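# Hook a basket of steel bushes into the tank

## Task

Using the hook, get the basket into the tank so that it stands upright on the tank floor, with all steel bushes still inside it and motionless; it must stay that way without the robot supporting it.

## Robot and tools

Robot: a single arm with six joints (shoulder pan, shoulder lift, elbow, wrist 1, wrist 2, wrist 3) carrying a rigid steel J-hook. The hook has no motor or sensor, so there is no gripper number in any call and no gripper reading in results. A load stays on it only through shape, gravity and friction.

Hook geometry, in the tool point's own axes: the tool point is the centre of the hook's round bowl, mid-way through its 12 mm thickness (thickness lies along tool x; section width 30 mm). The shank runs along +z, curves through a half circle toward -y, and the tip returns 40 mm along -z. The bowl bottom is 22 mm from the tool point toward +z; the tip end is 40 mm toward -z. The mouth opens toward -z (upward when +z points straight down) and is 51 mm wide at the tip end. The bowl fits a bar up to 40 mm thick running along x, such as a basket handle. The load slides off if the mouth turns downward or the tip is moved out from beneath the bar. A flat block about 9 cm long sticks out from the last joint's axis toward hook -y and rotates with the hook; keep it clear of objects.

Scene frame: origin on the table top under the arm base, +z up, +y to the left when facing +x. The base may be slightly tilted. The reported tool point position can be off, more so at long reach.

Tool execute_actions, argument actions: a list holding one item or none. Empty list = look only, returns the state. A move item is {"rows": [[dx, dy, dz, rx, ry, rz], ...], "steps": n}, with 1 to 15 rows and steps 1 to 15 (default 15). Each step is 1/30 s; each row is used for one step and the last row repeats to fill the steps. The six numbers are plain values in [-1, 1]. They give a target for the tool point as an offset, in the tool point's own axes, from the pose shown in the latest result that contains it (before any such result in the scene, or for later calls within one reply, from where the arm is when the action begins). Every row counts from that same base, not from the row before. Scale: 1.0 = 0.6 m for dx, dy, dz and 180 degrees for rx, ry, rz, which together form one rotation vector. A wait item is {"steps": n} with n up to 300: nothing new is sent, and it returns after n steps since the last result (your reply time counts). Optional pictures (boolean) turns the cam_wrist image on or off; default is on. All-zero rows are not a wait: they pull the arm back to the base pose. A refused call sends nothing.

Motion limits: each step the commanded pose is clipped to within 70 mm and 16 degrees of the measured pose, then followed by damped inverse kinematics (position wins over orientation if both cannot be met). Motion lags commands by about 0.15 s. After an action ends the arm only continues to the last clipped pose, so large moves take several calls; read the reported pose and send the remainder. The elbow cannot fully straighten.

Result lines: the state gives end_effector_position (m) and end_effector_quat_wxyz plus linear (m/s) and angular (rad/s) velocities in the scene frame. "Hand target" shows the pose the controller is driving toward. "pose unreachable" means the clearance check (which treats any mount block or post under the base as arm) altered or blocked the command; HELD marks steps where your row was not fully sent. A heavier load makes the tool point sag below the sent pose and tilt; compare the reported pose with what you sent and correct it.

zoom_image: camera "cam_wrist" (only camera, 896x504), region [x0, y0, x1, y1] in pixels from the top-left, at most 504x504; gives a closer view of the latest image. Intrinsics: fx=fy=525.416, cx=445.255, cy=249.499, strong radial distortion.

Replying without any tool call ends all remaining scenes. If resuming from a summary, first send an empty actions list to learn the current scene and task.

Faults and things to avoid: contact torque at a joint's load limit (shoulder pan 306, shoulder lift 306, elbow 139, wrists 52 N m each, held weight included), or an outside force of 150 N on arm, tool or load, stops the arm for 10 s, drops the rest of the call, and makes the arm yield. Holding a load heats motors; MOTOR HOT appears from 70 °C and at 85 °C an OVER-TEMPERATURE FAULT brakes the arm for minutes, so avoid long holds while deliberating. Do not push or knock anything off the table. Avoid drops, slips, slamming, hard hits or strong shoves; lower the basket gently so the bushes stay in and settle. Something may occasionally nudge loose objects, so check that the basket is upright, on the tank floor and at rest, and that the hook is free of it, before ending the scene.

Each tool is called after ">>>" by a JSON object that holds its "api" and its "payload".

## Session

>>> {"api": "execute_actions", "payload": {"actions": []}}

Scene clock: 0.00 s of 6000.00 s.
end_effector_position=(+0.5316, +0.2613, +0.1355) end_effector_quat_wxyz=(+0.286, +0.806, -0.492, +0.163) end_effector_velocity=(-0.000, +0.001, +0.001) end_effector_angular_velocity=(+0.001, -0.001, -0.000)
Joint positions: [ 3.613 -0.6    1.931 -1.577 -2.613 -2.258]
Joint velocities: [ 0.001 -0.    -0.    -0.     0.001  0.   ]
Motor temperatures (°C, as the motors report them): [30 30 27 35 33 34]
Hand target: +0.532, +0.261, +0.135; +0.286, +0.806, -0.492, +0.163

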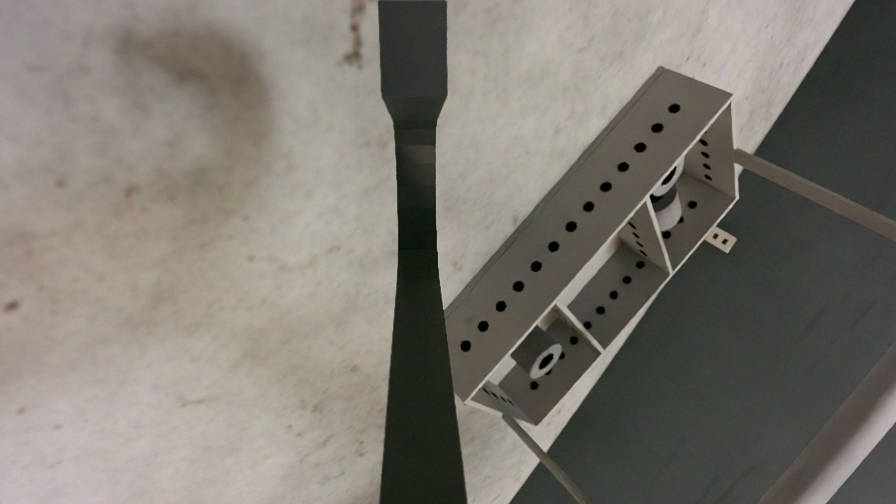

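>>> {"api": "execute_actions", "payload": {"actions": [{"rows":[[0.06,0.035,-0.09,0,0,0],[0.12,0.07,-0.18,0,0,0],[0.317,0.176,-0.457,0,0,0]]}], "pictures": false}}

>>> {"api": "execute_actions", "payload": {"actions": [{"rows":[[0.2,0.11,-0.29,0.171,-0.136,-0.241]]}]}}

>>> {"api": "execute_actions", "payload": {"actions": [{"steps":20}]}}

Scene clock: 12.07 s of 6000.00 s.
end_effector_position=(+0.5321, +0.2618, +0.3255) end_effector_quat_wxyz=(+0.281, +0.808, -0.492, +0.163) end_effector_velocity=(-0.002, -0.002, +0.399) end_effector_angular_velocity=(+0.002, -0.001, +0.001)
Joint positions: [ 3.77  -0.752  1.777 -1.238 -2.464 -2.211]
Joint velocities: [ 0.29  -0.216 -0.43   0.718  0.282  0.095]
Motor temperatures (°C, as the motors report them): [30 30 27 35 33 34]
Hand target: +0.530, +0.260, +0.379; +0.281, +0.808, -0.492, +0.163
Off the commanded pose: 0.160 m, 1 deg; position clipped at the last step of the last action.
Steps of this call (steps 1 to 90: nothing new was sent; then 8.57 s passed at rest; steps 91 to 105: all 15 steps of this action). Readings (end_effector_position):
91: (+0.5315, +0.2614, +0.1375)
92: (+0.5304, +0.2614, +0.1500)
94: (+0.5318, +0.2620, +0.1781)
98: (+0.5321, +0.2621, +0.2314)
105: the state above

Scene clock: 12.57 s of 6000.00 s.
end_effector_position=(+0.5319, +0.2605, +0.5181) end_effector_quat_wxyz=(+0.135, +0.942, -0.297, +0.082) end_effector_velocity=(-0.002, +0.005, +0.250) end_effector_angular_velocity=(+0.835, +0.368, +0.981)
Joint positions: [ 3.868 -1.022  1.731 -1.417 -2.344 -3.007]
Joint velocities: [-0.015 -0.435 -0.026 -0.638  0.462 -1.756]
Motor temperatures (°C, as the motors report them): [30 30 27 35 33 34]
Hand target: +0.533, +0.260, +0.550; +0.081, +0.967, -0.233, +0.055
Off the commanded pose: 0.029 m, 25 deg; orientation clipped at the last step of the last action.
Steps of this call (steps 1 to 15: all 15 steps of this action). Readings (end_effector_position):
1: (+0.5321, +0.2617, +0.3386)
2: (+0.5320, +0.2617, +0.3497)
4: (+0.5317, +0.2615, +0.3718)
8: (+0.5313, +0.2610, +0.4267)
15: the state above

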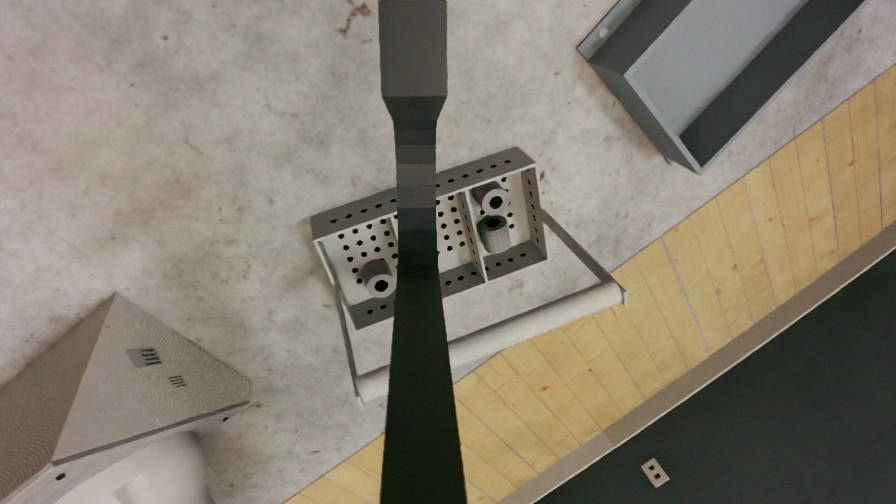

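Scene clock: 13.23 s of 6000.00 s.
end_effector_position=(+0.5325, +0.2605, +0.5495) end_effector_quat_wxyz=(+0.081, +0.967, -0.234, +0.056) end_effector_velocity=(-0.000, +0.000, +0.000) end_effector_angular_velocity=(+0.002, +0.002, +0.005)
Joint positions: [ 3.862 -1.079  1.731 -1.505 -2.281 -3.24 ]
Joint velocities: [-0.    -0.001  0.    -0.002  0.002 -0.007]
Motor temperatures (°C, as the motors report them): [30 30 27 35 33 34]
Hand target: +0.533, +0.260, +0.550; +0.081, +0.967, -0.233, +0.055
Off the commanded pose: 0.003 m, 15 deg; orientation clipped at the last step of the last action.
Steps of this call (steps 1 to 20: nothing new was sent). Readings (end_effector_position):
1: (+0.5318, +0.2607, +0.5255)
2: (+0.5320, +0.2606, +0.5313)
4: (+0.5322, +0.2606, +0.5389)
8: (+0.5324, +0.2606, +0.5460)
20: the state above

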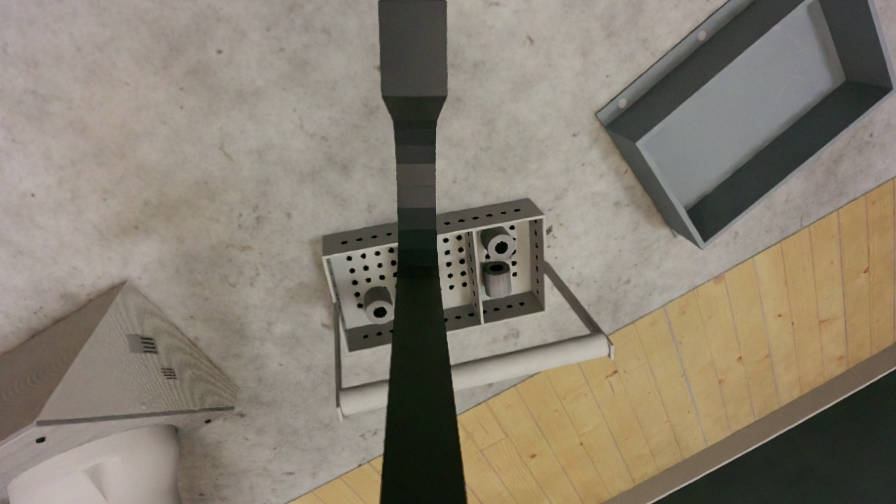

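>>> {"api": "execute_actions", "payload": {"actions": [{"rows":[[0.165,0.45,0.17,0.046,-0.043,-0.062]]}], "pictures": false}}

>>> {"api": "execute_actions", "payload": {"actions": [{"steps":22}]}}

Scene clock: 25.60 s of 6000.00 s.
end_effector_position=(+0.5162, +0.0956, +0.5200) end_effector_quat_wxyz=(+0.008, +0.989, -0.144, -0.000) end_effector_velocity=(-0.036, -0.370, -0.065) end_effector_angular_velocity=(+0.078, +0.016, +0.066)
Joint positions: [ 3.672 -1.39   1.942 -1.636 -2.223 -3.694]
Joint velocities: [-0.374 -0.6    0.333 -0.037 -0.107 -0.513]
Motor temperatures (°C, as the motors report them): [30 30 27 35 33 34]
Hand target: +0.510, +0.047, +0.511; +0.004, +0.990, -0.141, -0.002
Off the commanded pose: 0.137 m, 1 deg; position clipped at the last step of the last action.
Steps of this call (steps 1 to 90: nothing new was sent; then 8.87 s passed at rest; steps 91 to 105: all 15 steps of this action). Readings (end_effector_position):
91: (+0.5326, +0.2597, +0.5496)
92: (+0.5319, +0.2546, +0.5484)
94: (+0.5301, +0.2334, +0.5449)
98: (+0.5250, +0.1829, +0.5358)
105: the state above

Scene clock: 26.33 s of 6000.00 s.
end_effector_position=(+0.5097, +0.0474, +0.5108) end_effector_quat_wxyz=(+0.004, +0.990, -0.141, -0.002) end_effector_velocity=(-0.001, -0.000, +0.000) end_effector_angular_velocity=(-0.001, -0.001, -0.000)
Joint positions: [ 3.622 -1.47   1.986 -1.641 -2.238 -3.761]
Joint velocities: [ 0.001 -0.001  0.001  0.    -0.001  0.001]
Motor temperatures (°C, as the motors report them): [30 30 27 35 33 34]
Hand target: +0.510, +0.047, +0.511; +0.004, +0.990, -0.141, -0.002
Off the commanded pose: 0.087 m, 0 deg; position clipped at the last step of the last action.
Steps of this call (steps 1 to 22: nothing new was sent). Readings (end_effector_position):
1: (+0.5150, +0.0836, +0.5179)
2: (+0.5140, +0.0744, +0.5164)
4: (+0.5122, +0.0627, +0.5140)
8: (+0.5105, +0.0524, +0.5118)
22: the state above

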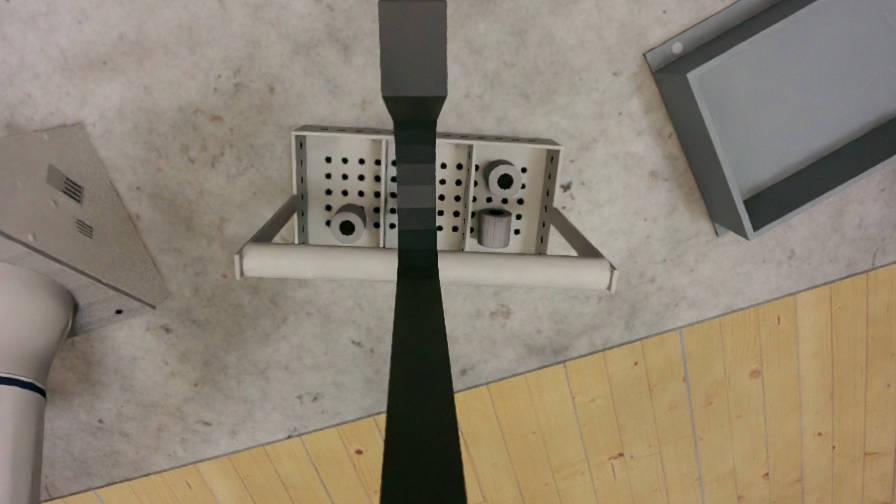

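>>> {"api": "execute_actions", "payload": {"actions": [{"rows":[[0.03,0.2,0.17,0,0,0.021]]}], "pictures": false}}

>>> {"api": "execute_actions", "payload": {"actions": [{"steps":15}]}}

Scene clock: 33.27 s of 6000.00 s.
end_effector_position=(+0.4935, -0.0646, +0.4164) end_effector_quat_wxyz=(+0.007, +0.985, -0.173, -0.003) end_effector_velocity=(-0.007, -0.071, -0.053) end_effector_angular_velocity=(+0.024, -0.024, -0.002)
Joint positions: [ 3.415 -1.651  2.185 -1.816 -2.315 -3.943]
Joint velocities: [-0.153 -0.123  0.119 -0.174 -0.032 -0.227]
Motor temperatures (°C, as the motors report them): [30 30 27 35 33 34]
Hand target: +0.493, -0.073, +0.410; +0.005, +0.985, -0.174, -0.002
Off the commanded pose: 0.011 m, 0 deg.
Steps of this call (steps 1 to 90: nothing new was sent; then 3.43 s passed at rest; steps 91 to 105: all 15 steps of this action). Readings (end_effector_position):
91: (+0.5096, +0.0457, +0.5094)
92: (+0.5082, +0.0360, +0.5007)
94: (+0.5047, +0.0163, +0.4833)
98: (+0.4988, -0.0225, +0.4500)
105: the state above

Scene clock: 33.77 s of 6000.00 s.
end_effector_position=(+0.4927, -0.0730, +0.4100) end_effector_quat_wxyz=(+0.005, +0.985, -0.173, -0.002) end_effector_velocity=(-0.000, -0.001, -0.001) end_effector_angular_velocity=(+0.000, +0.001, +0.001)
Joint positions: [ 3.397 -1.665  2.199 -1.837 -2.318 -3.971]
Joint velocities: [-0.003 -0.001  0.002 -0.002 -0.    -0.004]
Motor temperatures (°C, as the motors report them): [30 30 27 35 33 34]
Hand target: +0.493, -0.073, +0.410; +0.005, +0.985, -0.174, -0.002
Off the commanded pose: 0.001 m, 0 deg.
Steps of this call (steps 1 to 15: nothing new was sent). Readings (end_effector_position):
1: (+0.4933, -0.0667, +0.4148)
2: (+0.4932, -0.0683, +0.4136)
4: (+0.4930, -0.0703, +0.4121)
8: (+0.4928, -0.0722, +0.4106)
15: the state above

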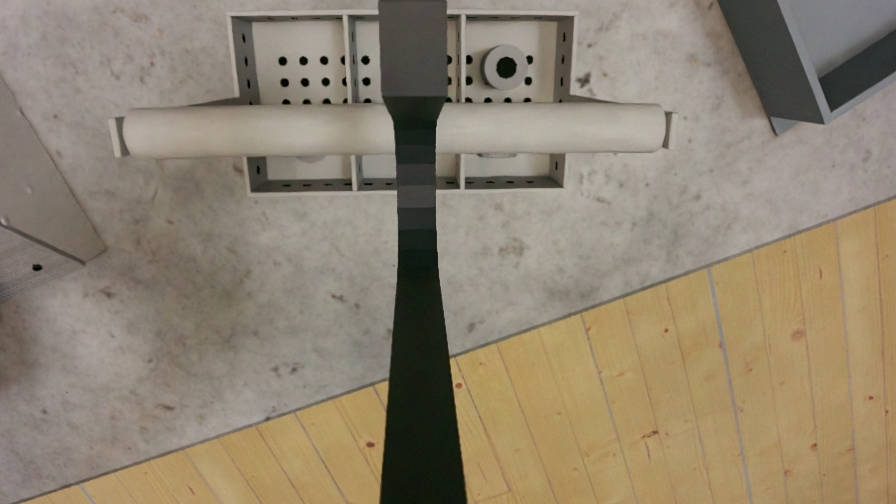

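>>> {"api": "execute_actions", "payload": {"actions": [{"rows":[[0.013,0.155,0.05,0,0,0]],"steps":12}], "pictures": false}}

>>> {"api": "execute_actions", "payload": {"actions": [{"rows":[[0,0.01,0.31,0,0,0]]}], "pictures": false}}

>>> {"api": "execute_actions", "payload": {"actions": [{"steps":12}], "pictures": false}}

>>> {"api": "execute_actions", "payload": {"actions": [{"rows":[[0,-0.02,0,0,0,0],[0,-0.04,0,0,0,0],[0,-0.06,0,0,0,0],[0,-0.08,0,0,0,0],[0,-0.1,0,0,0,0]]}]}}

Scene clock: 40.30 s of 6000.00 s.
end_effector_position=(+0.4699, -0.1561, +0.3831) end_effector_quat_wxyz=(+0.006, +0.985, -0.174, -0.003) end_effector_velocity=(-0.016, -0.057, -0.017) end_effector_angular_velocity=(+0.016, -0.011, +0.008)
Joint positions: [ 3.259 -1.808  2.266 -1.886 -2.348 -4.153]
Joint velocities: [-0.11  -0.108  0.047 -0.067 -0.003 -0.175]
Motor temperatures (°C, as the motors report them): [30 30 27 35 33 34]
Hand target: +0.468, -0.163, +0.381; +0.005, +0.985, -0.174, -0.002
Off the commanded pose: 0.008 m, 0 deg.
Steps of this call (steps 1 to 90: nothing new was sent; then 3.13 s passed at rest; steps 91 to 102: all 12 steps of this action). Readings (end_effector_position):
91: (+0.4923, -0.0747, +0.4094)
92: (+0.4895, -0.0846, +0.4056)
94: (+0.4831, -0.1087, +0.3979)
98: (+0.4736, -0.1428, +0.3871)
102: the state above

Scene clock: 40.80 s of 6000.00 s.
end_effector_position=(+0.4603, -0.1639, +0.2210) end_effector_quat_wxyz=(+0.014, +0.984, -0.177, -0.016) end_effector_velocity=(+0.026, -0.005, -0.171) end_effector_angular_velocity=(+0.038, -0.093, +0.021)
Joint positions: [ 3.005 -1.714  2.492 -2.421 -2.366 -4.479]
Joint velocities: [-0.3    0.239  0.211 -0.882  0.07  -0.537]
Motor temperatures (°C, as the motors report them): [30 30 27 35 33 34]
Hand target: +0.463, -0.165, +0.200; +0.011, +0.984, -0.176, -0.009
Off the commanded pose: 0.025 m, 2 deg.
Steps of this call (steps 1 to 15: all 15 steps of this action). Readings (end_effector_position):
1: (+0.4695, -0.1578, +0.3811)
2: (+0.4691, -0.1588, +0.3712)
4: (+0.4653, -0.1585, +0.3438)
8: (+0.4610, -0.1607, +0.2939)
15: the state above

Scene clock: 41.20 s of 6000.00 s.
end_effector_position=(+0.4629, -0.1648, +0.2011) end_effector_quat_wxyz=(+0.011, +0.984, -0.176, -0.009) end_effector_velocity=(+0.001, -0.000, -0.006) end_effector_angular_velocity=(+0.000, -0.004, -0.000)
Joint positions: [ 2.969 -1.685  2.517 -2.529 -2.357 -4.545]
Joint velocities: [-0.01   0.009  0.008 -0.032  0.003 -0.018]
Motor temperatures (°C, as the motors report them): [30 30 27 35 33 34]
Hand target: +0.463, -0.165, +0.200; +0.011, +0.984, -0.176, -0.009
Off the commanded pose: 0.005 m, 1 deg.
Steps of this call (steps 1 to 12: nothing new was sent). Readings (end_effector_position):
1: (+0.4611, -0.1640, +0.2159)
2: (+0.4617, -0.1642, +0.2120)
4: (+0.4623, -0.1644, +0.2071)
8: (+0.4628, -0.1647, +0.2026)
12: the state above

Scene clock: 41.70 s of 6000.00 s.
end_effector_position=(+0.4825, -0.1108, +0.1998) end_effector_quat_wxyz=(+0.010, +0.984, -0.175, -0.009) end_effector_velocity=(+0.012, +0.017, +0.000) end_effector_angular_velocity=(-0.002, -0.001, -0.008)
Joint positions: [ 3.057 -1.572  2.492 -2.53  -2.363 -4.421]
Joint velocities: [ 0.029  0.045 -0.02   0.004 -0.003  0.048]
Motor temperatures (°C, as the motors report them): [30 30 27 35 33 34]
Hand target: +0.484, -0.109, +0.200; +0.011, +0.984, -0.176, -0.009
Off the commanded pose: 0.003 m, 0 deg.
Steps of this call (steps 1 to 15: all 15 steps of this action). Readings (end_effector_position):
1: (+0.4631, -0.1644, +0.2009)
2: (+0.4638, -0.1614, +0.2007)
4: (+0.4675, -0.1502, +0.2007)
8: (+0.4766, -0.1240, +0.2005)
15: the state above

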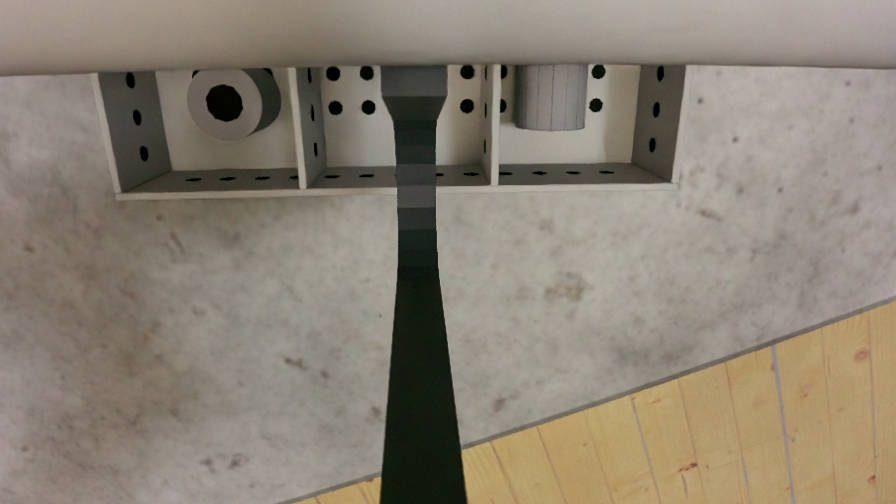

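>>> {"api": "execute_actions", "payload": {"actions": [{"rows":[[0.012,-0.07,0,0.007,0.0045,0]]}]}}

>>> {"api": "execute_actions", "payload": {"actions": [{"rows":[[0,0,-0.02,0,0,0],[0,0,-0.04,0,0,0],[0,0,-0.06,0,0,0],[0,0,-0.08,0,0,0],[0,0,-0.1,0,0,0]]}]}}

Scene clock: 45.47 s of 6000.00 s.
end_effector_position=(+0.5032, -0.0747, +0.1988) end_effector_quat_wxyz=(+0.001, +0.984, -0.175, -0.001) end_effector_velocity=(+0.004, +0.006, +0.000) end_effector_angular_velocity=(+0.002, -0.005, -0.001)
Joint positions: [ 3.103 -1.493  2.47  -2.569 -2.348 -4.376]
Joint velocities: [ 0.008  0.013 -0.004 -0.008  0.002  0.007]
Motor temperatures (°C, as the motors report them): [30 30 27 35 33 34]
Hand target: +0.504, -0.074, +0.199; +0.001, +0.984, -0.175, -0.000
Off the commanded pose: 0.001 m, 0 deg.
Steps of this call (steps 1 to 90: nothing new was sent; then 0.27 s passed at rest; steps 91 to 105: all 15 steps of this action). Readings (end_effector_position):
91: (+0.4842, -0.1075, +0.1997)
92: (+0.4884, -0.1005, +0.2000)
94: (+0.4940, -0.0892, +0.1996)
98: (+0.5002, -0.0791, +0.1991)
105: the state above

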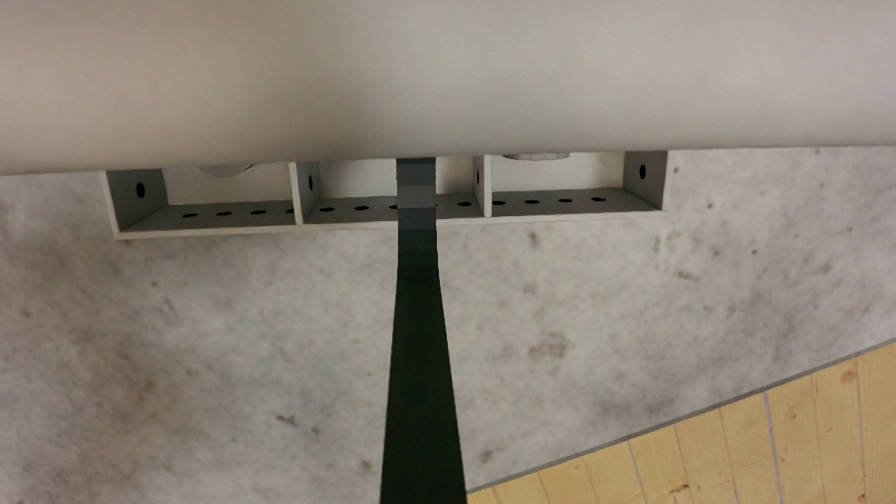

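Scene clock: 45.97 s of 6000.00 s.
end_effector_position=(+0.5034, -0.0747, +0.2561) end_effector_quat_wxyz=(+0.000, +0.985, -0.175, +0.000) end_effector_velocity=(-0.001, +0.001, +0.020) end_effector_angular_velocity=(-0.003, +0.015, +0.000)
Joint positions: [ 3.184 -1.569  2.409 -2.355 -2.346 -4.265]
Joint velocities: [ 0.031 -0.018 -0.033  0.102  0.     0.058]
Motor temperatures (°C, as the motors report them): [30 30 27 35 33 34]
Hand target: +0.503, -0.075, +0.259; +0.001, +0.984, -0.175, -0.001
Off the commanded pose: 0.003 m, 0 deg.
Steps of this call (steps 1 to 15: all 15 steps of this action). Readings (end_effector_position):
1: (+0.5034, -0.0746, +0.1992)
2: (+0.5032, -0.0744, +0.2020)
4: (+0.5035, -0.0746, +0.2140)
8: (+0.5038, -0.0748, +0.2419)
15: the state above

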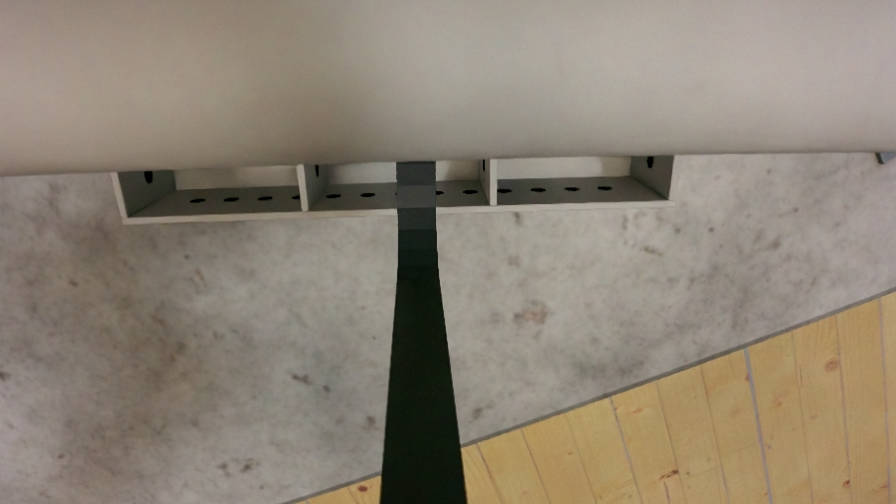

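>>> {"api": "execute_actions", "payload": {"actions": [{"rows":[[0,0,0,0,0,0],[0,0,0.004,0,0,0],[0,0,0.009,0,0,0],[0,0,0.015,0,0,0],[0,0,0.021,0,0,0],[0,0,0.027,0,0,0],[0,0,0.033,0,0,0],[0,0,0.039,0,0,0],[0,0,0.045,0,0,0],[0,0,0.051,0,0,0],[0,0,0.057,0,0,0],[0,0,0.063,0,0,0],[0,0,0.069,0,0,0],[0,0,0.075,0,0,0],[0,0,0.081,0,0,0]]}], "pictures": false}}

>>> {"api": "execute_actions", "payload": {"actions": [{"rows":[[0,0,0.025,0,0,0],[0,0,0.028,0,0,0],[0,0,0.031,0,0,0],[0,0,0.034,0,0,0],[0,0,0.037,0,0,0],[0,0,0.04,0,0,0],[0,0,0.043,0,0,0],[0,0,0.046,0,0,0],[0,0,0.049,0,0,0],[0,0,0.052,0,0,0],[0,0,0.055,0,0,0],[0,0,0.058,0,0,0],[0,0,0.061,0,0,0]]}], "pictures": false}}

>>> {"api": "execute_actions", "payload": {"actions": [{"steps":10}], "pictures": false}}

>>> {"api": "execute_actions", "payload": {"actions": [{"rows":[[0,-0.015,0,0,0,0],[0,-0.03,0,0,0,0],[0,-0.05,0,0,0,0]]}]}}

Scene clock: 53.03 s of 6000.00 s.
end_effector_position=(+0.5029, -0.0748, +0.2221) end_effector_quat_wxyz=(+0.001, +0.984, -0.175, -0.001) end_effector_velocity=(-0.001, -0.001, -0.103) end_effector_angular_velocity=(-0.002, +0.004, -0.001)
Joint positions: [ 3.136 -1.528  2.447 -2.478 -2.349 -4.329]
Joint velocities: [-0.147  0.14   0.108 -0.388 -0.004 -0.202]
Motor temperatures (°C, as the motors report them): [30 30 27 35 33 34]
Hand target: +0.503, -0.075, +0.208; +0.001, +0.984, -0.175, -0.001
Off the commanded pose: 0.015 m, 0 deg.
Steps of this call (steps 1 to 197: nothing new was sent; steps 198 to 212: all 15 steps of this action). Readings (end_effector_position):
198: (+0.5034, -0.0747, +0.2587)
199: (+0.5037, -0.0747, +0.2584)
201: (+0.5035, -0.0747, +0.2556)
205: (+0.5032, -0.0747, +0.2453)
212: the state above

Scene clock: 53.53 s of 6000.00 s.
end_effector_position=(+0.5026, -0.0749, +0.1900) end_effector_quat_wxyz=(+0.001, +0.984, -0.176, -0.001) end_effector_velocity=(+0.000, +0.000, -0.034) end_effector_angular_velocity=(+0.001, -0.004, +0.002)
Joint positions: [ 3.09  -1.48   2.479 -2.602 -2.348 -4.393]
Joint velocities: [-0.05   0.057  0.034 -0.146  0.003 -0.077]
Motor temperatures (°C, as the motors report them): [30 30 27 35 33 34]
Hand target: +0.503, -0.075, +0.186; +0.001, +0.984, -0.175, -0.001
Off the commanded pose: 0.004 m, 0 deg.
Steps of this call (steps 1 to 15: all 15 steps of this action). Readings (end_effector_position):
1: (+0.5029, -0.0748, +0.2188)
2: (+0.5027, -0.0748, +0.2159)
4: (+0.5027, -0.0749, +0.2111)
8: (+0.5026, -0.0749, +0.2026)
15: the state above

Scene clock: 53.87 s of 6000.00 s.
end_effector_position=(+0.5027, -0.0749, +0.1860) end_effector_quat_wxyz=(+0.001, +0.984, -0.175, -0.001) end_effector_velocity=(-0.000, -0.002, -0.003) end_effector_angular_velocity=(-0.002, +0.001, -0.002)
Joint positions: [ 3.084 -1.473  2.483 -2.619 -2.348 -4.401]
Joint velocities: [-0.005  0.003  0.002 -0.009 -0.002 -0.005]
Motor temperatures (°C, as the motors report them): [30 30 27 35 33 34]
Hand target: +0.503, -0.075, +0.186; +0.001, +0.984, -0.175, -0.001
Off the commanded pose: 0.000 m, 0 deg.
Steps of this call (steps 1 to 10: nothing new was sent). Readings (end_effector_position):
1: (+0.5027, -0.0749, +0.1890)
2: (+0.5027, -0.0749, +0.1882)
4: (+0.5027, -0.0749, +0.1871)
8: (+0.5027, -0.0749, +0.1862)
10: the state above

Scene clock: 54.37 s of 6000.00 s.
end_effector_position=(+0.5127, -0.0476, +0.1860) end_effector_quat_wxyz=(+0.001, +0.984, -0.175, -0.001) end_effector_velocity=(+0.003, +0.008, +0.001) end_effector_angular_velocity=(+0.001, -0.003, +0.002)
Joint positions: [ 3.124 -1.418  2.462 -2.614 -2.349 -4.346]
Joint velocities: [ 0.012  0.014 -0.007  0.001  0.001  0.012]
Motor temperatures (°C, as the motors report them): [30 30 27 35 33 34]
Hand target: +0.513, -0.047, +0.186; +0.001, +0.984, -0.175, -0.001
Off the commanded pose: 0.001 m, 0 deg.
Steps of this call (steps 1 to 15: all 15 steps of this action). Readings (end_effector_position):
1: (+0.5027, -0.0746, +0.1858)
2: (+0.5032, -0.0724, +0.1857)
4: (+0.5065, -0.0636, +0.1859)
8: (+0.5107, -0.0523, +0.1860)
15: the state above

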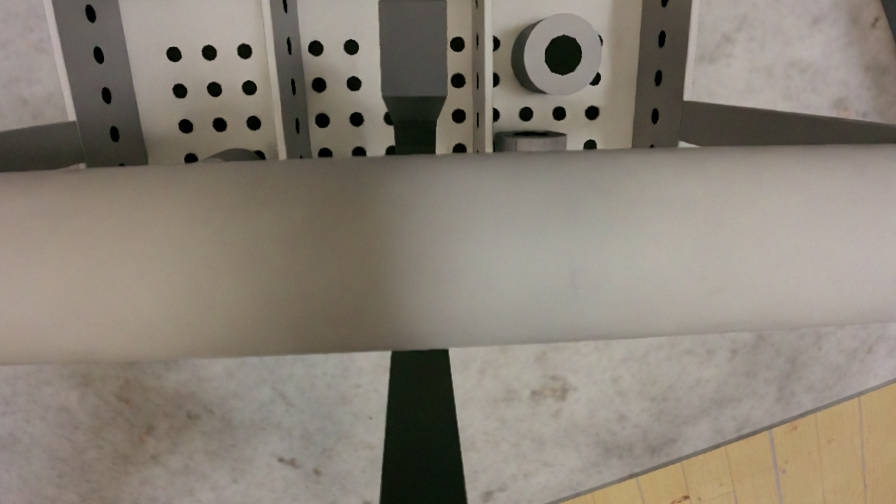

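>>> {"api": "execute_actions", "payload": {"actions": [{"rows":[[0,-0.008,-0.02,0,0,0],[0,-0.008,-0.04,0,0,0],[0,-0.008,-0.06,0,0,0],[0,-0.008,-0.08,0,0,0],[0,-0.008,-0.1,0,0,0],[0,-0.008,-0.115,0,0,0]]}], "pictures": false}}

>>> {"api": "execute_actions", "payload": {"actions": [{"rows":[[0,0,-0.01,0,0,0],[0,0,-0.013,0,0,0],[0,0,-0.016,0,0,0],[0,0,-0.019,0,0,0],[0,0,-0.022,0,0,0],[0,0,-0.026,0,0,0],[0,0,-0.03,0,0,0],[0,0,-0.035,0,0,0],[0,0,-0.04,0,0,0],[0,0,-0.046,0,0,0],[0,0,-0.052,0,0,0],[0,0,-0.058,0,0,0],[0,0,-0.064,0,0,0],[0,0,-0.07,0,0,0],[0,0,-0.076,0,0,0]]}], "pictures": false}}

>>> {"api": "execute_actions", "payload": {"actions": [{"steps":20}]}}

Scene clock: 60.17 s of 6000.00 s.
end_effector_position=(+0.5146, -0.0432, +0.2515) end_effector_quat_wxyz=(+0.000, +0.985, -0.175, +0.000) end_effector_velocity=(-0.000, +0.001, +0.028) end_effector_angular_velocity=(-0.005, +0.017, -0.001)
Joint positions: [ 3.22  -1.5    2.393 -2.373 -2.344 -4.215]
Joint velocities: [ 0.041 -0.026 -0.044  0.134  0.001  0.075]
Motor temperatures (°C, as the motors report them): [30 30 27 35 33 34]
Hand target: +0.515, -0.043, +0.255; +0.001, +0.984, -0.175, -0.001
Off the commanded pose: 0.003 m, 0 deg.
Steps of this call (steps 1 to 159: nothing new was sent; steps 160 to 174: all 15 steps of this action). Readings (end_effector_position):
160: (+0.5131, -0.0466, +0.1863)
161: (+0.5132, -0.0457, +0.1892)
163: (+0.5140, -0.0447, +0.2012)
167: (+0.5148, -0.0438, +0.2328)
174: the state above

Scene clock: 60.67 s of 6000.00 s.
end_effector_position=(+0.5147, -0.0432, +0.2834) end_effector_quat_wxyz=(-0.000, +0.985, -0.175, +0.001) end_effector_velocity=(+0.000, -0.001, +0.099) end_effector_angular_velocity=(+0.001, -0.006, +0.001)
Joint positions: [ 3.262 -1.533  2.355 -2.264 -2.339 -4.158]
Joint velocities: [ 0.128 -0.092 -0.121  0.327  0.017  0.17 ]
Motor temperatures (°C, as the motors report them): [30 30 27 35 33 34]
Hand target: +0.515, -0.043, +0.297; -0.000, +0.985, -0.175, +0.001
Off the commanded pose: 0.014 m, 0 deg.
Steps of this call (steps 1 to 15: all 15 steps of this action). Readings (end_effector_position):
1: (+0.5146, -0.0431, +0.2524)
2: (+0.5146, -0.0431, +0.2536)
4: (+0.5146, -0.0431, +0.2566)
8: (+0.5144, -0.0431, +0.2634)
15: the state above

Scene clock: 61.33 s of 6000.00 s.
end_effector_position=(+0.5145, -0.0433, +0.2966) end_effector_quat_wxyz=(-0.000, +0.985, -0.175, +0.001) end_effector_velocity=(-0.000, -0.000, -0.000) end_effector_angular_velocity=(+0.000, +0.001, +0.001)
Joint positions: [ 3.279 -1.545  2.339 -2.22  -2.336 -4.135]
Joint velocities: [-0.001  0.    -0.     0.001  0.001 -0.001]
Motor temperatures (°C, as the motors report them): [30 30 27 35 33 34]
Hand target: +0.515, -0.043, +0.297; -0.000, +0.985, -0.175, +0.001
Off the commanded pose: 0.000 m, 0 deg.
Steps of this call (steps 1 to 20: nothing new was sent). Readings (end_effector_position):
1: (+0.5147, -0.0432, +0.2866)
2: (+0.5148, -0.0432, +0.2892)
4: (+0.5146, -0.0432, +0.2923)
8: (+0.5146, -0.0433, +0.2952)
20: the state above

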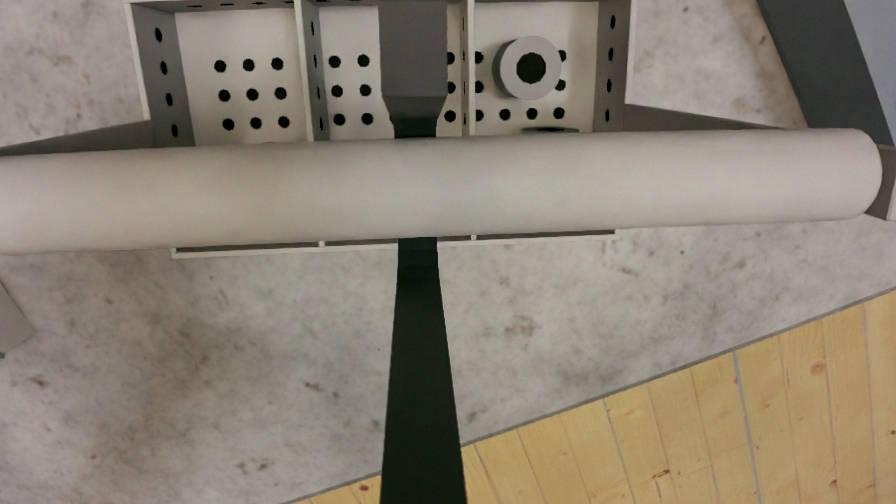

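>>> {"api": "execute_actions", "payload": {"actions": [{"rows":[[0,0,-0.005,0,0,-0.002],[0,0,-0.015,0,0,-0.005],[0,0,-0.03,0,0,-0.009],[0,0,-0.045,0,0,-0.013],[0,0,-0.06,0,0,-0.017],[0,0,-0.075,0,0,-0.022],[0,0,-0.09,0,0,-0.027],[0,0,-0.105,0,0,-0.032],[0,0,-0.12,0,0,-0.037],[0,0,-0.135,0,0,-0.042],[0,0,-0.15,0,0,-0.047],[0,0,-0.165,0,0,-0.052],[0,0,-0.18,0,0,-0.057],[0,0,-0.19,0,0,-0.062],[0,0,-0.2,0,0,-0.067]]}], "pictures": false}}

>>> {"api": "execute_actions", "payload": {"actions": [{"rows":[[0.001,0,-0.06,0,0,-0.025],[0.002,0,-0.06,0,0,-0.03],[0.004,0,-0.06,0,0,-0.035],[0.006,0,-0.06,0,0,-0.04],[0.008,0,-0.06,0,0,-0.045],[0.011,0,-0.06,0,0,-0.05],[0.014,0,-0.06,0,0,-0.055],[0.017,0,-0.06,0,0,-0.06],[0.021,0,-0.06,0,0,-0.065],[0.025,0,-0.06,0,0,-0.07],[0.029,0,-0.06,0,0,-0.075],[0.034,0,-0.06,0,0,-0.08],[0.039,0,-0.06,0,0,-0.085],[0.044,0,-0.06,0,0,-0.09],[0.05,0,-0.06,0,0,-0.095]]}], "pictures": false}}

>>> {"api": "execute_actions", "payload": {"actions": [{"rows":[[0.026,0,0,0,0,-0.025],[0.032,0,0,0,0,-0.03],[0.039,0,0,0,0,-0.035],[0.046,0,0,0,0,-0.04],[0.053,0,0,0,0,-0.045],[0.061,0,0,0,0,-0.05],[0.069,0,0,0,0,-0.054],[0.077,0,0,0,0,-0.058],[0.086,0,0,0,0,-0.062],[0.095,0,0,0,0,-0.065],[0.104,0,0,0,0,-0.068],[0.114,0,0,0,0,-0.071],[0.124,0,0,0,0,-0.073],[0.134,0,0,0,0,-0.075],[0.144,0,0,0,0,-0.076]]}], "pictures": false}}

>>> {"api": "execute_actions", "payload": {"actions": [{"rows":[[0.05,0.012,0,0,0,0],[0.06,0.015,0,0,0,0],[0.07,0.017,0,0,0,0],[0.08,0.02,0,0,0,0],[0.09,0.022,0,0,0,0],[0.1,0.025,0,0,0,0],[0.11,0.027,0,0,0,0],[0.12,0.03,0,0,0,0],[0.13,0.032,0,0,0,0],[0.14,0.035,0,0,0,0],[0.15,0.037,0,0,0,0],[0.16,0.04,0,0,0,0],[0.17,0.042,0,0,0,0],[0.18,0.045,0,0,0,0],[0.19,0.047,0,0,0,0]]}], "pictures": false}}

>>> {"api": "execute_actions", "payload": {"actions": [{"rows":[[0.05,0.012,0,0,0,0],[0.06,0.015,0,0,0,0],[0.07,0.017,0,0,0,0],[0.08,0.02,0,0,0,0],[0.09,0.022,0,0,0,0],[0.1,0.025,0,0,0,0],[0.11,0.027,0,0,0,0],[0.12,0.03,0,0,0,0],[0.13,0.032,0,0,0,0],[0.14,0.035,0,0,0,0],[0.15,0.037,0,0,0,0],[0.16,0.04,0,0,0,0],[0.17,0.042,0,0,0,0],[0.18,0.045,0,0,0,0],[0.19,0.047,0,0,0,0]]}], "pictures": false}}

>>> {"api": "execute_actions", "payload": {"actions": [{"rows":[[0.05,0.012,0,0,0,0],[0.06,0.015,0,0,0,0],[0.069,0.017,0,0,0,0],[0.078,0.02,0,0,0,0],[0.087,0.022,0,0,0,0],[0.095,0.024,0,0,0,0],[0.103,0.026,0,0,0,0],[0.111,0.028,0,0,0,0],[0.118,0.03,0,0,0,0],[0.125,0.031,0,0,0,0],[0.132,0.033,0,0,0,0],[0.138,0.035,0,0,0,0],[0.144,0.036,0,0,0,0],[0.15,0.037,0,0,0,0],[0.155,0.039,0,0,0,0]]}], "pictures": false}}

>>> {"api": "execute_actions", "payload": {"actions": [{"rows":[[0.031,0.008,0,0,0,0],[0.036,0.009,0,0,0,0],[0.04,0.01,0,0,0,0],[0.044,0.011,0,0,0,0],[0.048,0.012,0,0,0,0],[0.051,0.013,0,0,0,0],[0.054,0.013,0,0,0,0],[0.057,0.014,0,0,0,0],[0.059,0.015,0,0,0,0],[0.061,0.015,0,0,0,0],[0.063,0.016,0,0,0,0],[0.064,0.016,0,0,0,0],[0.065,0.016,0,0,0,0]]}]}}

Scene clock: 84.50 s of 6000.00 s.
end_effector_position=(+0.5147, -0.0437, +0.3853) end_effector_quat_wxyz=(-0.002, +0.995, -0.101, +0.005) end_effector_velocity=(+0.000, -0.001, +0.228) end_effector_angular_velocity=(-0.005, -0.003, +0.448)
Joint positions: [ 3.385 -1.591  2.212 -1.962 -2.316 -4.151]
Joint velocities: [ 0.259 -0.05  -0.366  0.647  0.058 -0.106]
Motor temperatures (°C, as the motors report them): [30 30 27 35 33 34]
Hand target: +0.514, -0.044, +0.415; -0.002, +0.997, -0.071, +0.005
Off the commanded pose: 0.031 m, 4 deg.
Steps of this call (steps 1 to 680: nothing new was sent; steps 681 to 695: all 15 steps of this action). Readings (end_effector_position):
681: (+0.5145, -0.0433, +0.2967)
682: (+0.5144, -0.0432, +0.2974)
684: (+0.5144, -0.0432, +0.3034)
688: (+0.5147, -0.0434, +0.3284)
695: the state above

Scene clock: 85.00 s of 6000.00 s.
end_effector_position=(+0.5325, -0.0477, +0.4209) end_effector_quat_wxyz=(-0.000, +1.000, +0.016, +0.005) end_effector_velocity=(+0.076, -0.018, +0.005) end_effector_angular_velocity=(-0.011, +0.007, +0.460)
Joint positions: [ 3.409 -1.565  2.121 -1.872 -2.312 -4.352]
Joint velocities: [-0.057  0.115 -0.139 -0.013 -0.018 -0.526]
Motor temperatures (°C, as the motors report them): [30 30 27 35 33 34]
Hand target: +0.543, -0.050, +0.422; -0.000, +0.999, +0.046, +0.005
Off the commanded pose: 0.011 m, 4 deg.
Steps of this call (steps 1 to 15: all 15 steps of this action). Readings (end_effector_position):
1: (+0.5146, -0.0438, +0.3927)
2: (+0.5148, -0.0439, +0.3994)
4: (+0.5154, -0.0442, +0.4087)
8: (+0.5190, -0.0449, +0.4171)
15: the state above

Scene clock: 85.50 s of 6000.00 s.
end_effector_position=(+0.5956, -0.0461, +0.4215) end_effector_quat_wxyz=(+0.001, +0.993, +0.119, +0.005) end_effector_velocity=(+0.164, +0.005, +0.000) end_effector_angular_velocity=(+0.002, -0.002, +0.248)
Joint positions: [ 3.382 -1.462  2.017 -1.894 -2.319 -4.592]
Joint velocities: [-0.062  0.246 -0.262 -0.045 -0.011 -0.333]
Motor temperatures (°C, as the motors report them): [30 30 27 35 33 34]
Hand target: +0.618, -0.045, +0.421; +0.001, +0.991, +0.134, +0.005
Off the commanded pose: 0.023 m, 2 deg.
Steps of this call (steps 1 to 15: all 15 steps of this action). Readings (end_effector_position):
1: (+0.5354, -0.0482, +0.4210)
2: (+0.5386, -0.0481, +0.4211)
4: (+0.5453, -0.0476, +0.4211)
8: (+0.5609, -0.0471, +0.4212)
15: the state above

Scene clock: 86.00 s of 6000.00 s.
end_effector_position=(+0.6873, -0.0471, +0.4224) end_effector_quat_wxyz=(+0.001, +0.993, +0.118, +0.005) end_effector_velocity=(+0.182, -0.003, +0.001) end_effector_angular_velocity=(-0.003, +0.002, +0.000)
Joint positions: [ 3.35  -1.339  1.87  -1.901 -2.326 -4.635]
Joint velocities: [-0.058  0.245 -0.312  0.017 -0.014 -0.076]
Motor temperatures (°C, as the motors report them): [30 30 27 35 33 34]
Hand target: +0.711, -0.047, +0.422; +0.001, +0.993, +0.118, +0.005
Off the commanded pose: 0.026 m, 0 deg.
Steps of this call (steps 1 to 15: all 15 steps of this action). Readings (end_effector_position):
1: (+0.6012, -0.0459, +0.4216)
2: (+0.6072, -0.0460, +0.4216)
4: (+0.6195, -0.0464, +0.4218)
8: (+0.6440, -0.0467, +0.4220)
15: the state above

Scene clock: 86.50 s of 6000.00 s.
end_effector_position=(+0.7788, -0.0482, +0.4233) end_effector_quat_wxyz=(+0.001, +0.993, +0.118, +0.006) end_effector_velocity=(+0.182, -0.001, +0.003) end_effector_angular_velocity=(-0.000, -0.003, -0.000)
Joint positions: [ 3.324 -1.216  1.705 -1.884 -2.331 -4.671]
Joint velocities: [-0.044  0.245 -0.348  0.058 -0.009 -0.062]
Motor temperatures (°C, as the motors report them): [30 30 27 35 33 34]
Hand target: +0.803, -0.048, +0.423; +0.001, +0.993, +0.118, +0.006
Off the commanded pose: 0.026 m, 0 deg.
Steps of this call (steps 1 to 15: all 15 steps of this action). Readings (end_effector_position):
1: (+0.6934, -0.0472, +0.4225)
2: (+0.6993, -0.0472, +0.4225)
4: (+0.7113, -0.0474, +0.4226)
8: (+0.7357, -0.0477, +0.4229)
15: the state above

Scene clock: 87.00 s of 6000.00 s.
end_effector_position=(+0.8583, -0.0491, +0.4241) end_effector_quat_wxyz=(+0.001, +0.993, +0.118, +0.006) end_effector_velocity=(+0.120, +0.002, -0.000) end_effector_angular_velocity=(-0.000, +0.002, +0.001)
Joint positions: [ 3.306 -1.108  1.545 -1.851 -2.334 -4.696]
Joint velocities: [-0.024  0.17  -0.255  0.066 -0.003 -0.031]
Motor temperatures (°C, as the motors report them): [30 30 27 35 33 34]
Hand target: +0.874, -0.049, +0.424; +0.001, +0.993, +0.118, +0.006
Off the commanded pose: 0.016 m, 0 deg.
Steps of this call (steps 1 to 15: all 15 steps of this action). Readings (end_effector_position):
1: (+0.7850, -0.0482, +0.4233)
2: (+0.7909, -0.0483, +0.4234)
4: (+0.8027, -0.0485, +0.4235)
8: (+0.8252, -0.0490, +0.4237)
15: the state above

Scene clock: 87.50 s of 6000.00 s.
end_effector_position=(+0.8956, -0.0494, +0.4245) end_effector_quat_wxyz=(+0.001, +0.993, +0.118, +0.006) end_effector_velocity=(+0.024, +0.001, -0.000) end_effector_angular_velocity=(+0.000, +0.002, +0.001)
Joint positions: [ 3.299 -1.056  1.464 -1.829 -2.336 -4.706]
Joint velocities: [-0.004  0.036 -0.055  0.018  0.    -0.005]
Motor temperatures (°C, as the motors report them): [30 30 27 35 33 34]
Hand target: +0.898, -0.049, +0.425; +0.001, +0.993, +0.118, +0.006
Off the commanded pose: 0.003 m, 0 deg.
Steps of this call (steps 1 to 15: all 15 steps of this action). Readings (end_effector_position):
1: (+0.8622, -0.0491, +0.4241)
2: (+0.8659, -0.0492, +0.4241)
4: (+0.8727, -0.0493, +0.4242)
8: (+0.8839, -0.0493, +0.4243)
15: the state above

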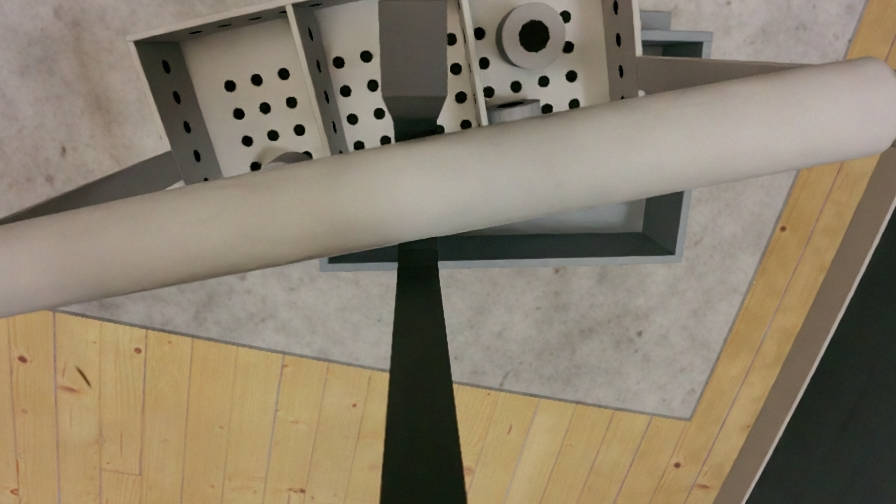

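>>> {"api": "execute_actions", "payload": {"actions": [{"rows":[[0.008,0.002,0,0,0,0.002],[0.012,0.004,0,0,0,0.004],[0.017,0.007,0,0,0,0.006],[0.022,0.01,0,0,0,0.008],[0.027,0.013,0,0,0,0.01],[0.032,0.016,0,0,0,0.012],[0.037,0.018,0,0,0,0.014],[0.042,0.021,0,0,0,0.016],[0.048,0.024,0,0,0,0.018],[0.053,0.026,0,0,0,0.02],[0.058,0.029,0,0,0,0.022],[0.064,0.032,0,0,0,0.024],[0.069,0.034,0,0,0,0.026],[0.075,0.037,0,0,0,0.028],[0.08,0.04,0,0,0,0.03]]}]}}

>>> {"api": "execute_actions", "payload": {"actions": [{"rows":[[0.027,0.012,0,0,0,0.01],[0.033,0.014,0,0,0,0.012],[0.038,0.017,0,0,0,0.014],[0.043,0.019,0,0,0,0.016],[0.049,0.021,0,0,0,0.018],[0.054,0.024,0,0,0,0.02],[0.059,0.026,0,0,0,0.021],[0.065,0.028,0,0,0,0.022],[0.07,0.031,0,0,0,0.023],[0.075,0.033,0,0,0,0.024],[0.081,0.035,0,0,0,0.025],[0.086,0.038,0,0,0,0.026],[0.091,0.04,0,0,0,0.027],[0.096,0.042,0,0,0,0.028],[0.1,0.044,0,0,0,0.028]]}], "pictures": false}}

>>> {"api": "execute_actions", "payload": {"actions": [{"rows":[[0.021,0.008,0.01,0,0,0.004],[0.021,0.008,0.02,0,0,0.004],[0.021,0.008,0.03,0,0,0.004],[0.021,0.008,0.04,0,0,0.004],[0.021,0.008,0.05,0,0,0.004],[0.021,0.008,0.06,0,0,0.004]]}], "pictures": false}}

>>> {"api": "execute_actions", "payload": {"actions": [{"steps":30}]}}

Scene clock: 98.03 s of 6000.00 s.
end_effector_position=(+0.9338, -0.0583, +0.4249) end_effector_quat_wxyz=(+0.000, +0.996, +0.083, +0.007) end_effector_velocity=(+0.102, -0.024, +0.000) end_effector_angular_velocity=(+0.003, -0.001, -0.181)
Joint positions: [ 3.286 -1.012  1.383 -1.805 -2.337 -4.655]
Joint velocities: [-0.035  0.12  -0.222  0.067 -0.004  0.132]
Motor temperatures (°C, as the motors report them): [30 30 27 35 33 34]
Hand target: +0.947, -0.062, +0.425; +0.000, +0.997, +0.071, +0.007
Off the commanded pose: 0.014 m, 1 deg.
Steps of this call (steps 1 to 301: nothing new was sent; steps 302 to 316: all 15 steps of this action). Readings (end_effector_position):
302: (+0.8985, -0.0493, +0.4245)
303: (+0.8988, -0.0492, +0.4245)
305: (+0.9017, -0.0497, +0.4247)
309: (+0.9114, -0.0527, +0.4247)
316: the state above

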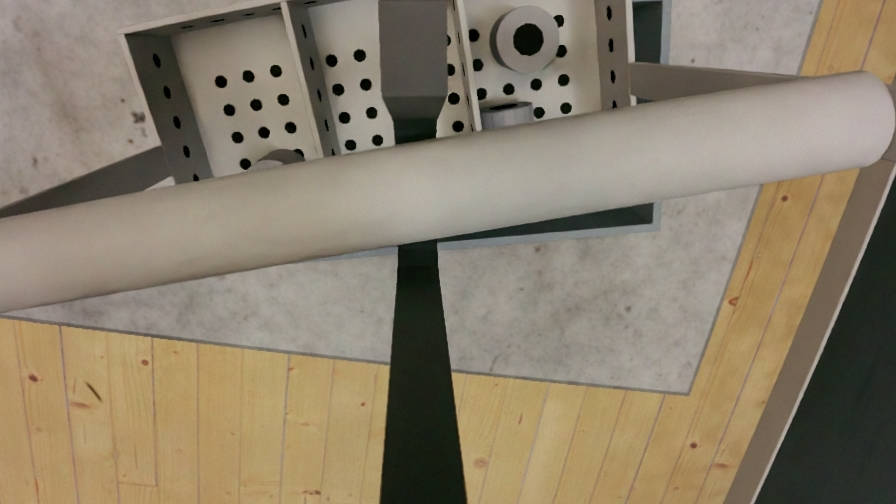

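Scene clock: 98.53 s of 6000.00 s.
end_effector_position=(+0.9844, -0.0713, +0.4255) end_effector_quat_wxyz=(+0.000, +0.999, +0.045, +0.007) end_effector_velocity=(+0.095, -0.022, -0.001) end_effector_angular_velocity=(-0.001, +0.001, -0.087)
Joint positions: [ 3.269 -0.95   1.267 -1.768 -2.34  -4.602]
Joint velocities: [-0.029  0.127 -0.234  0.081 -0.006  0.048]
Motor temperatures (°C, as the motors report them): [30 30 27 35 33 34]
Hand target: +0.997, -0.074, +0.426; +0.000, +0.999, +0.039, +0.007
Off the commanded pose: 0.013 m, 1 deg.
Steps of this call (steps 1 to 15: all 15 steps of this action). Readings (end_effector_position):
1: (+0.9372, -0.0591, +0.4249)
2: (+0.9406, -0.0600, +0.4250)
4: (+0.9474, -0.0619, +0.4251)
8: (+0.9609, -0.0654, +0.4252)
15: the state above

Scene clock: 99.03 s of 6000.00 s.
end_effector_position=(+0.9976, -0.0749, +0.3913) end_effector_quat_wxyz=(+0.000, +0.999, +0.038, +0.007) end_effector_velocity=(+0.002, -0.001, -0.014) end_effector_angular_velocity=(+0.000, -0.001, -0.003)
Joint positions: [ 3.241 -0.93   1.279 -1.826 -2.343 -4.627]
Joint velocities: [-0.01   0.004  0.012 -0.027 -0.001 -0.012]
Motor temperatures (°C, as the motors report them): [30 30 27 35 33 34]
Hand target: +0.998, -0.075, +0.390; +0.000, +0.999, +0.038, +0.007
Off the commanded pose: 0.002 m, 0 deg.
Steps of this call (steps 1 to 15: all 15 steps of this action). Readings (end_effector_position):
1: (+0.9875, -0.0721, +0.4253)
2: (+0.9898, -0.0728, +0.4240)
4: (+0.9932, -0.0738, +0.4178)
8: (+0.9960, -0.0745, +0.4004)
15: the state above

Scene clock: 100.03 s of 6000.00 s.
end_effector_position=(+0.9979, -0.0749, +0.3897) end_effector_quat_wxyz=(+0.000, +0.999, +0.038, +0.007) end_effector_velocity=(+0.000, -0.001, -0.002) end_effector_angular_velocity=(-0.002, +0.002, -0.000)
Joint positions: [ 3.24  -0.93   1.281 -1.83  -2.343 -4.629]
Joint velocities: [-0.002  0.    -0.     0.001 -0.002  0.   ]
Motor temperatures (°C, as the motors report them): [30 30 27 35 33 34]
Hand target: +0.998, -0.075, +0.390; +0.000, +0.999, +0.038, +0.007
Off the commanded pose: 0.000 m, 0 deg.
Steps of this call (steps 1 to 30: nothing new was sent). Readings (end_effector_position):
1: (+0.9977, -0.0749, +0.3909)
2: (+0.9977, -0.0749, +0.3906)
4: (+0.9978, -0.0749, +0.3902)
8: (+0.9978, -0.0749, +0.3898)
30: the state above

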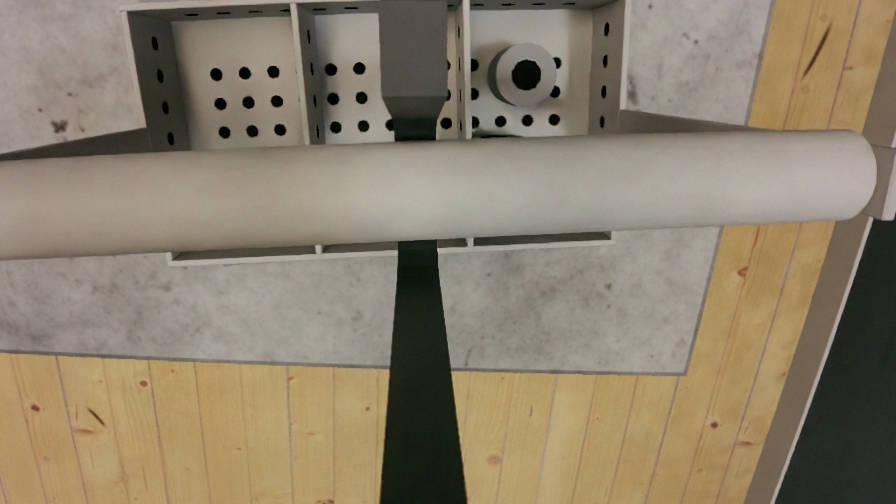

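>>> {"api": "execute_actions", "payload": {"actions": [{"rows":[[0,0,0.002,0,0,-0.001],[0,0,0.004,0,0,-0.003],[0,0,0.006,0,0,-0.006],[0,0,0.008,0,0,-0.009],[0,0,0.01,0,0,-0.012],[0,0,0.012,0,0,-0.016],[0,0,0.014,0,0,-0.02],[0,0,0.016,0,0,-0.024],[0,0,0.018,0,0,-0.028],[0,0,0.02,0,0,-0.032],[0,0,0.022,0,0,-0.035],[0,0,0.024,0,0,-0.038],[0,0,0.026,0,0,-0.041],[0,0,0.028,0,0,-0.043],[0,0,0.03,0,0,-0.045]]}], "pictures": false}}

>>> {"api": "execute_actions", "payload": {"actions": [{"steps":60}]}}

Scene clock: 106.70 s of 6000.00 s.
end_effector_position=(+0.9980, -0.0749, +0.3763) end_effector_quat_wxyz=(+0.001, +0.996, +0.092, +0.006) end_effector_velocity=(+0.000, +0.003, -0.034) end_effector_angular_velocity=(-0.004, -0.001, +0.263)
Joint positions: [ 3.231 -0.921  1.285 -1.85  -2.344 -4.747]
Joint velocities: [-0.021  0.023  0.017 -0.062 -0.002 -0.293]
Motor temperatures (°C, as the motors report them): [30 30 27 35 33 34]
Hand target: +0.998, -0.075, +0.372; +0.001, +0.994, +0.108, +0.006
Off the commanded pose: 0.005 m, 2 deg.
Steps of this call (steps 1 to 185: nothing new was sent; steps 186 to 200: all 15 steps of this action). Readings (end_effector_position):
186: (+0.9978, -0.0749, +0.3896)
187: (+0.9978, -0.0748, +0.3895)
189: (+0.9978, -0.0746, +0.3884)
193: (+0.9979, -0.0748, +0.3844)
200: the state above

Scene clock: 108.70 s of 6000.00 s.
end_effector_position=(+0.9981, -0.0749, +0.3717) end_effector_quat_wxyz=(+0.001, +0.994, +0.108, +0.006) end_effector_velocity=(+0.000, -0.002, -0.002) end_effector_angular_velocity=(-0.001, +0.001, +0.001)
Joint positions: [ 3.228 -0.918  1.287 -1.859 -2.344 -4.785]
Joint velocities: [-0.002  0.    -0.    -0.    -0.001 -0.002]
Motor temperatures (°C, as the motors report them): [30 30 27 35 33 34]
Hand target: +0.998, -0.075, +0.372; +0.001, +0.994, +0.108, +0.006
Off the commanded pose: 0.000 m, 0 deg.
Steps of this call (steps 1 to 60: nothing new was sent). Readings (end_effector_position):
1: (+0.9980, -0.0749, +0.3752)
2: (+0.9980, -0.0749, +0.3743)
4: (+0.9980, -0.0749, +0.3732)
8: (+0.9981, -0.0749, +0.3722)
60: the state above

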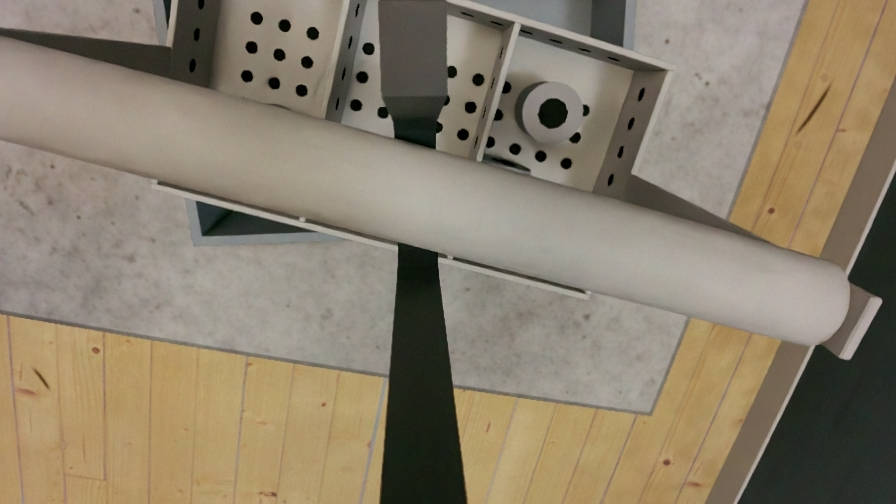

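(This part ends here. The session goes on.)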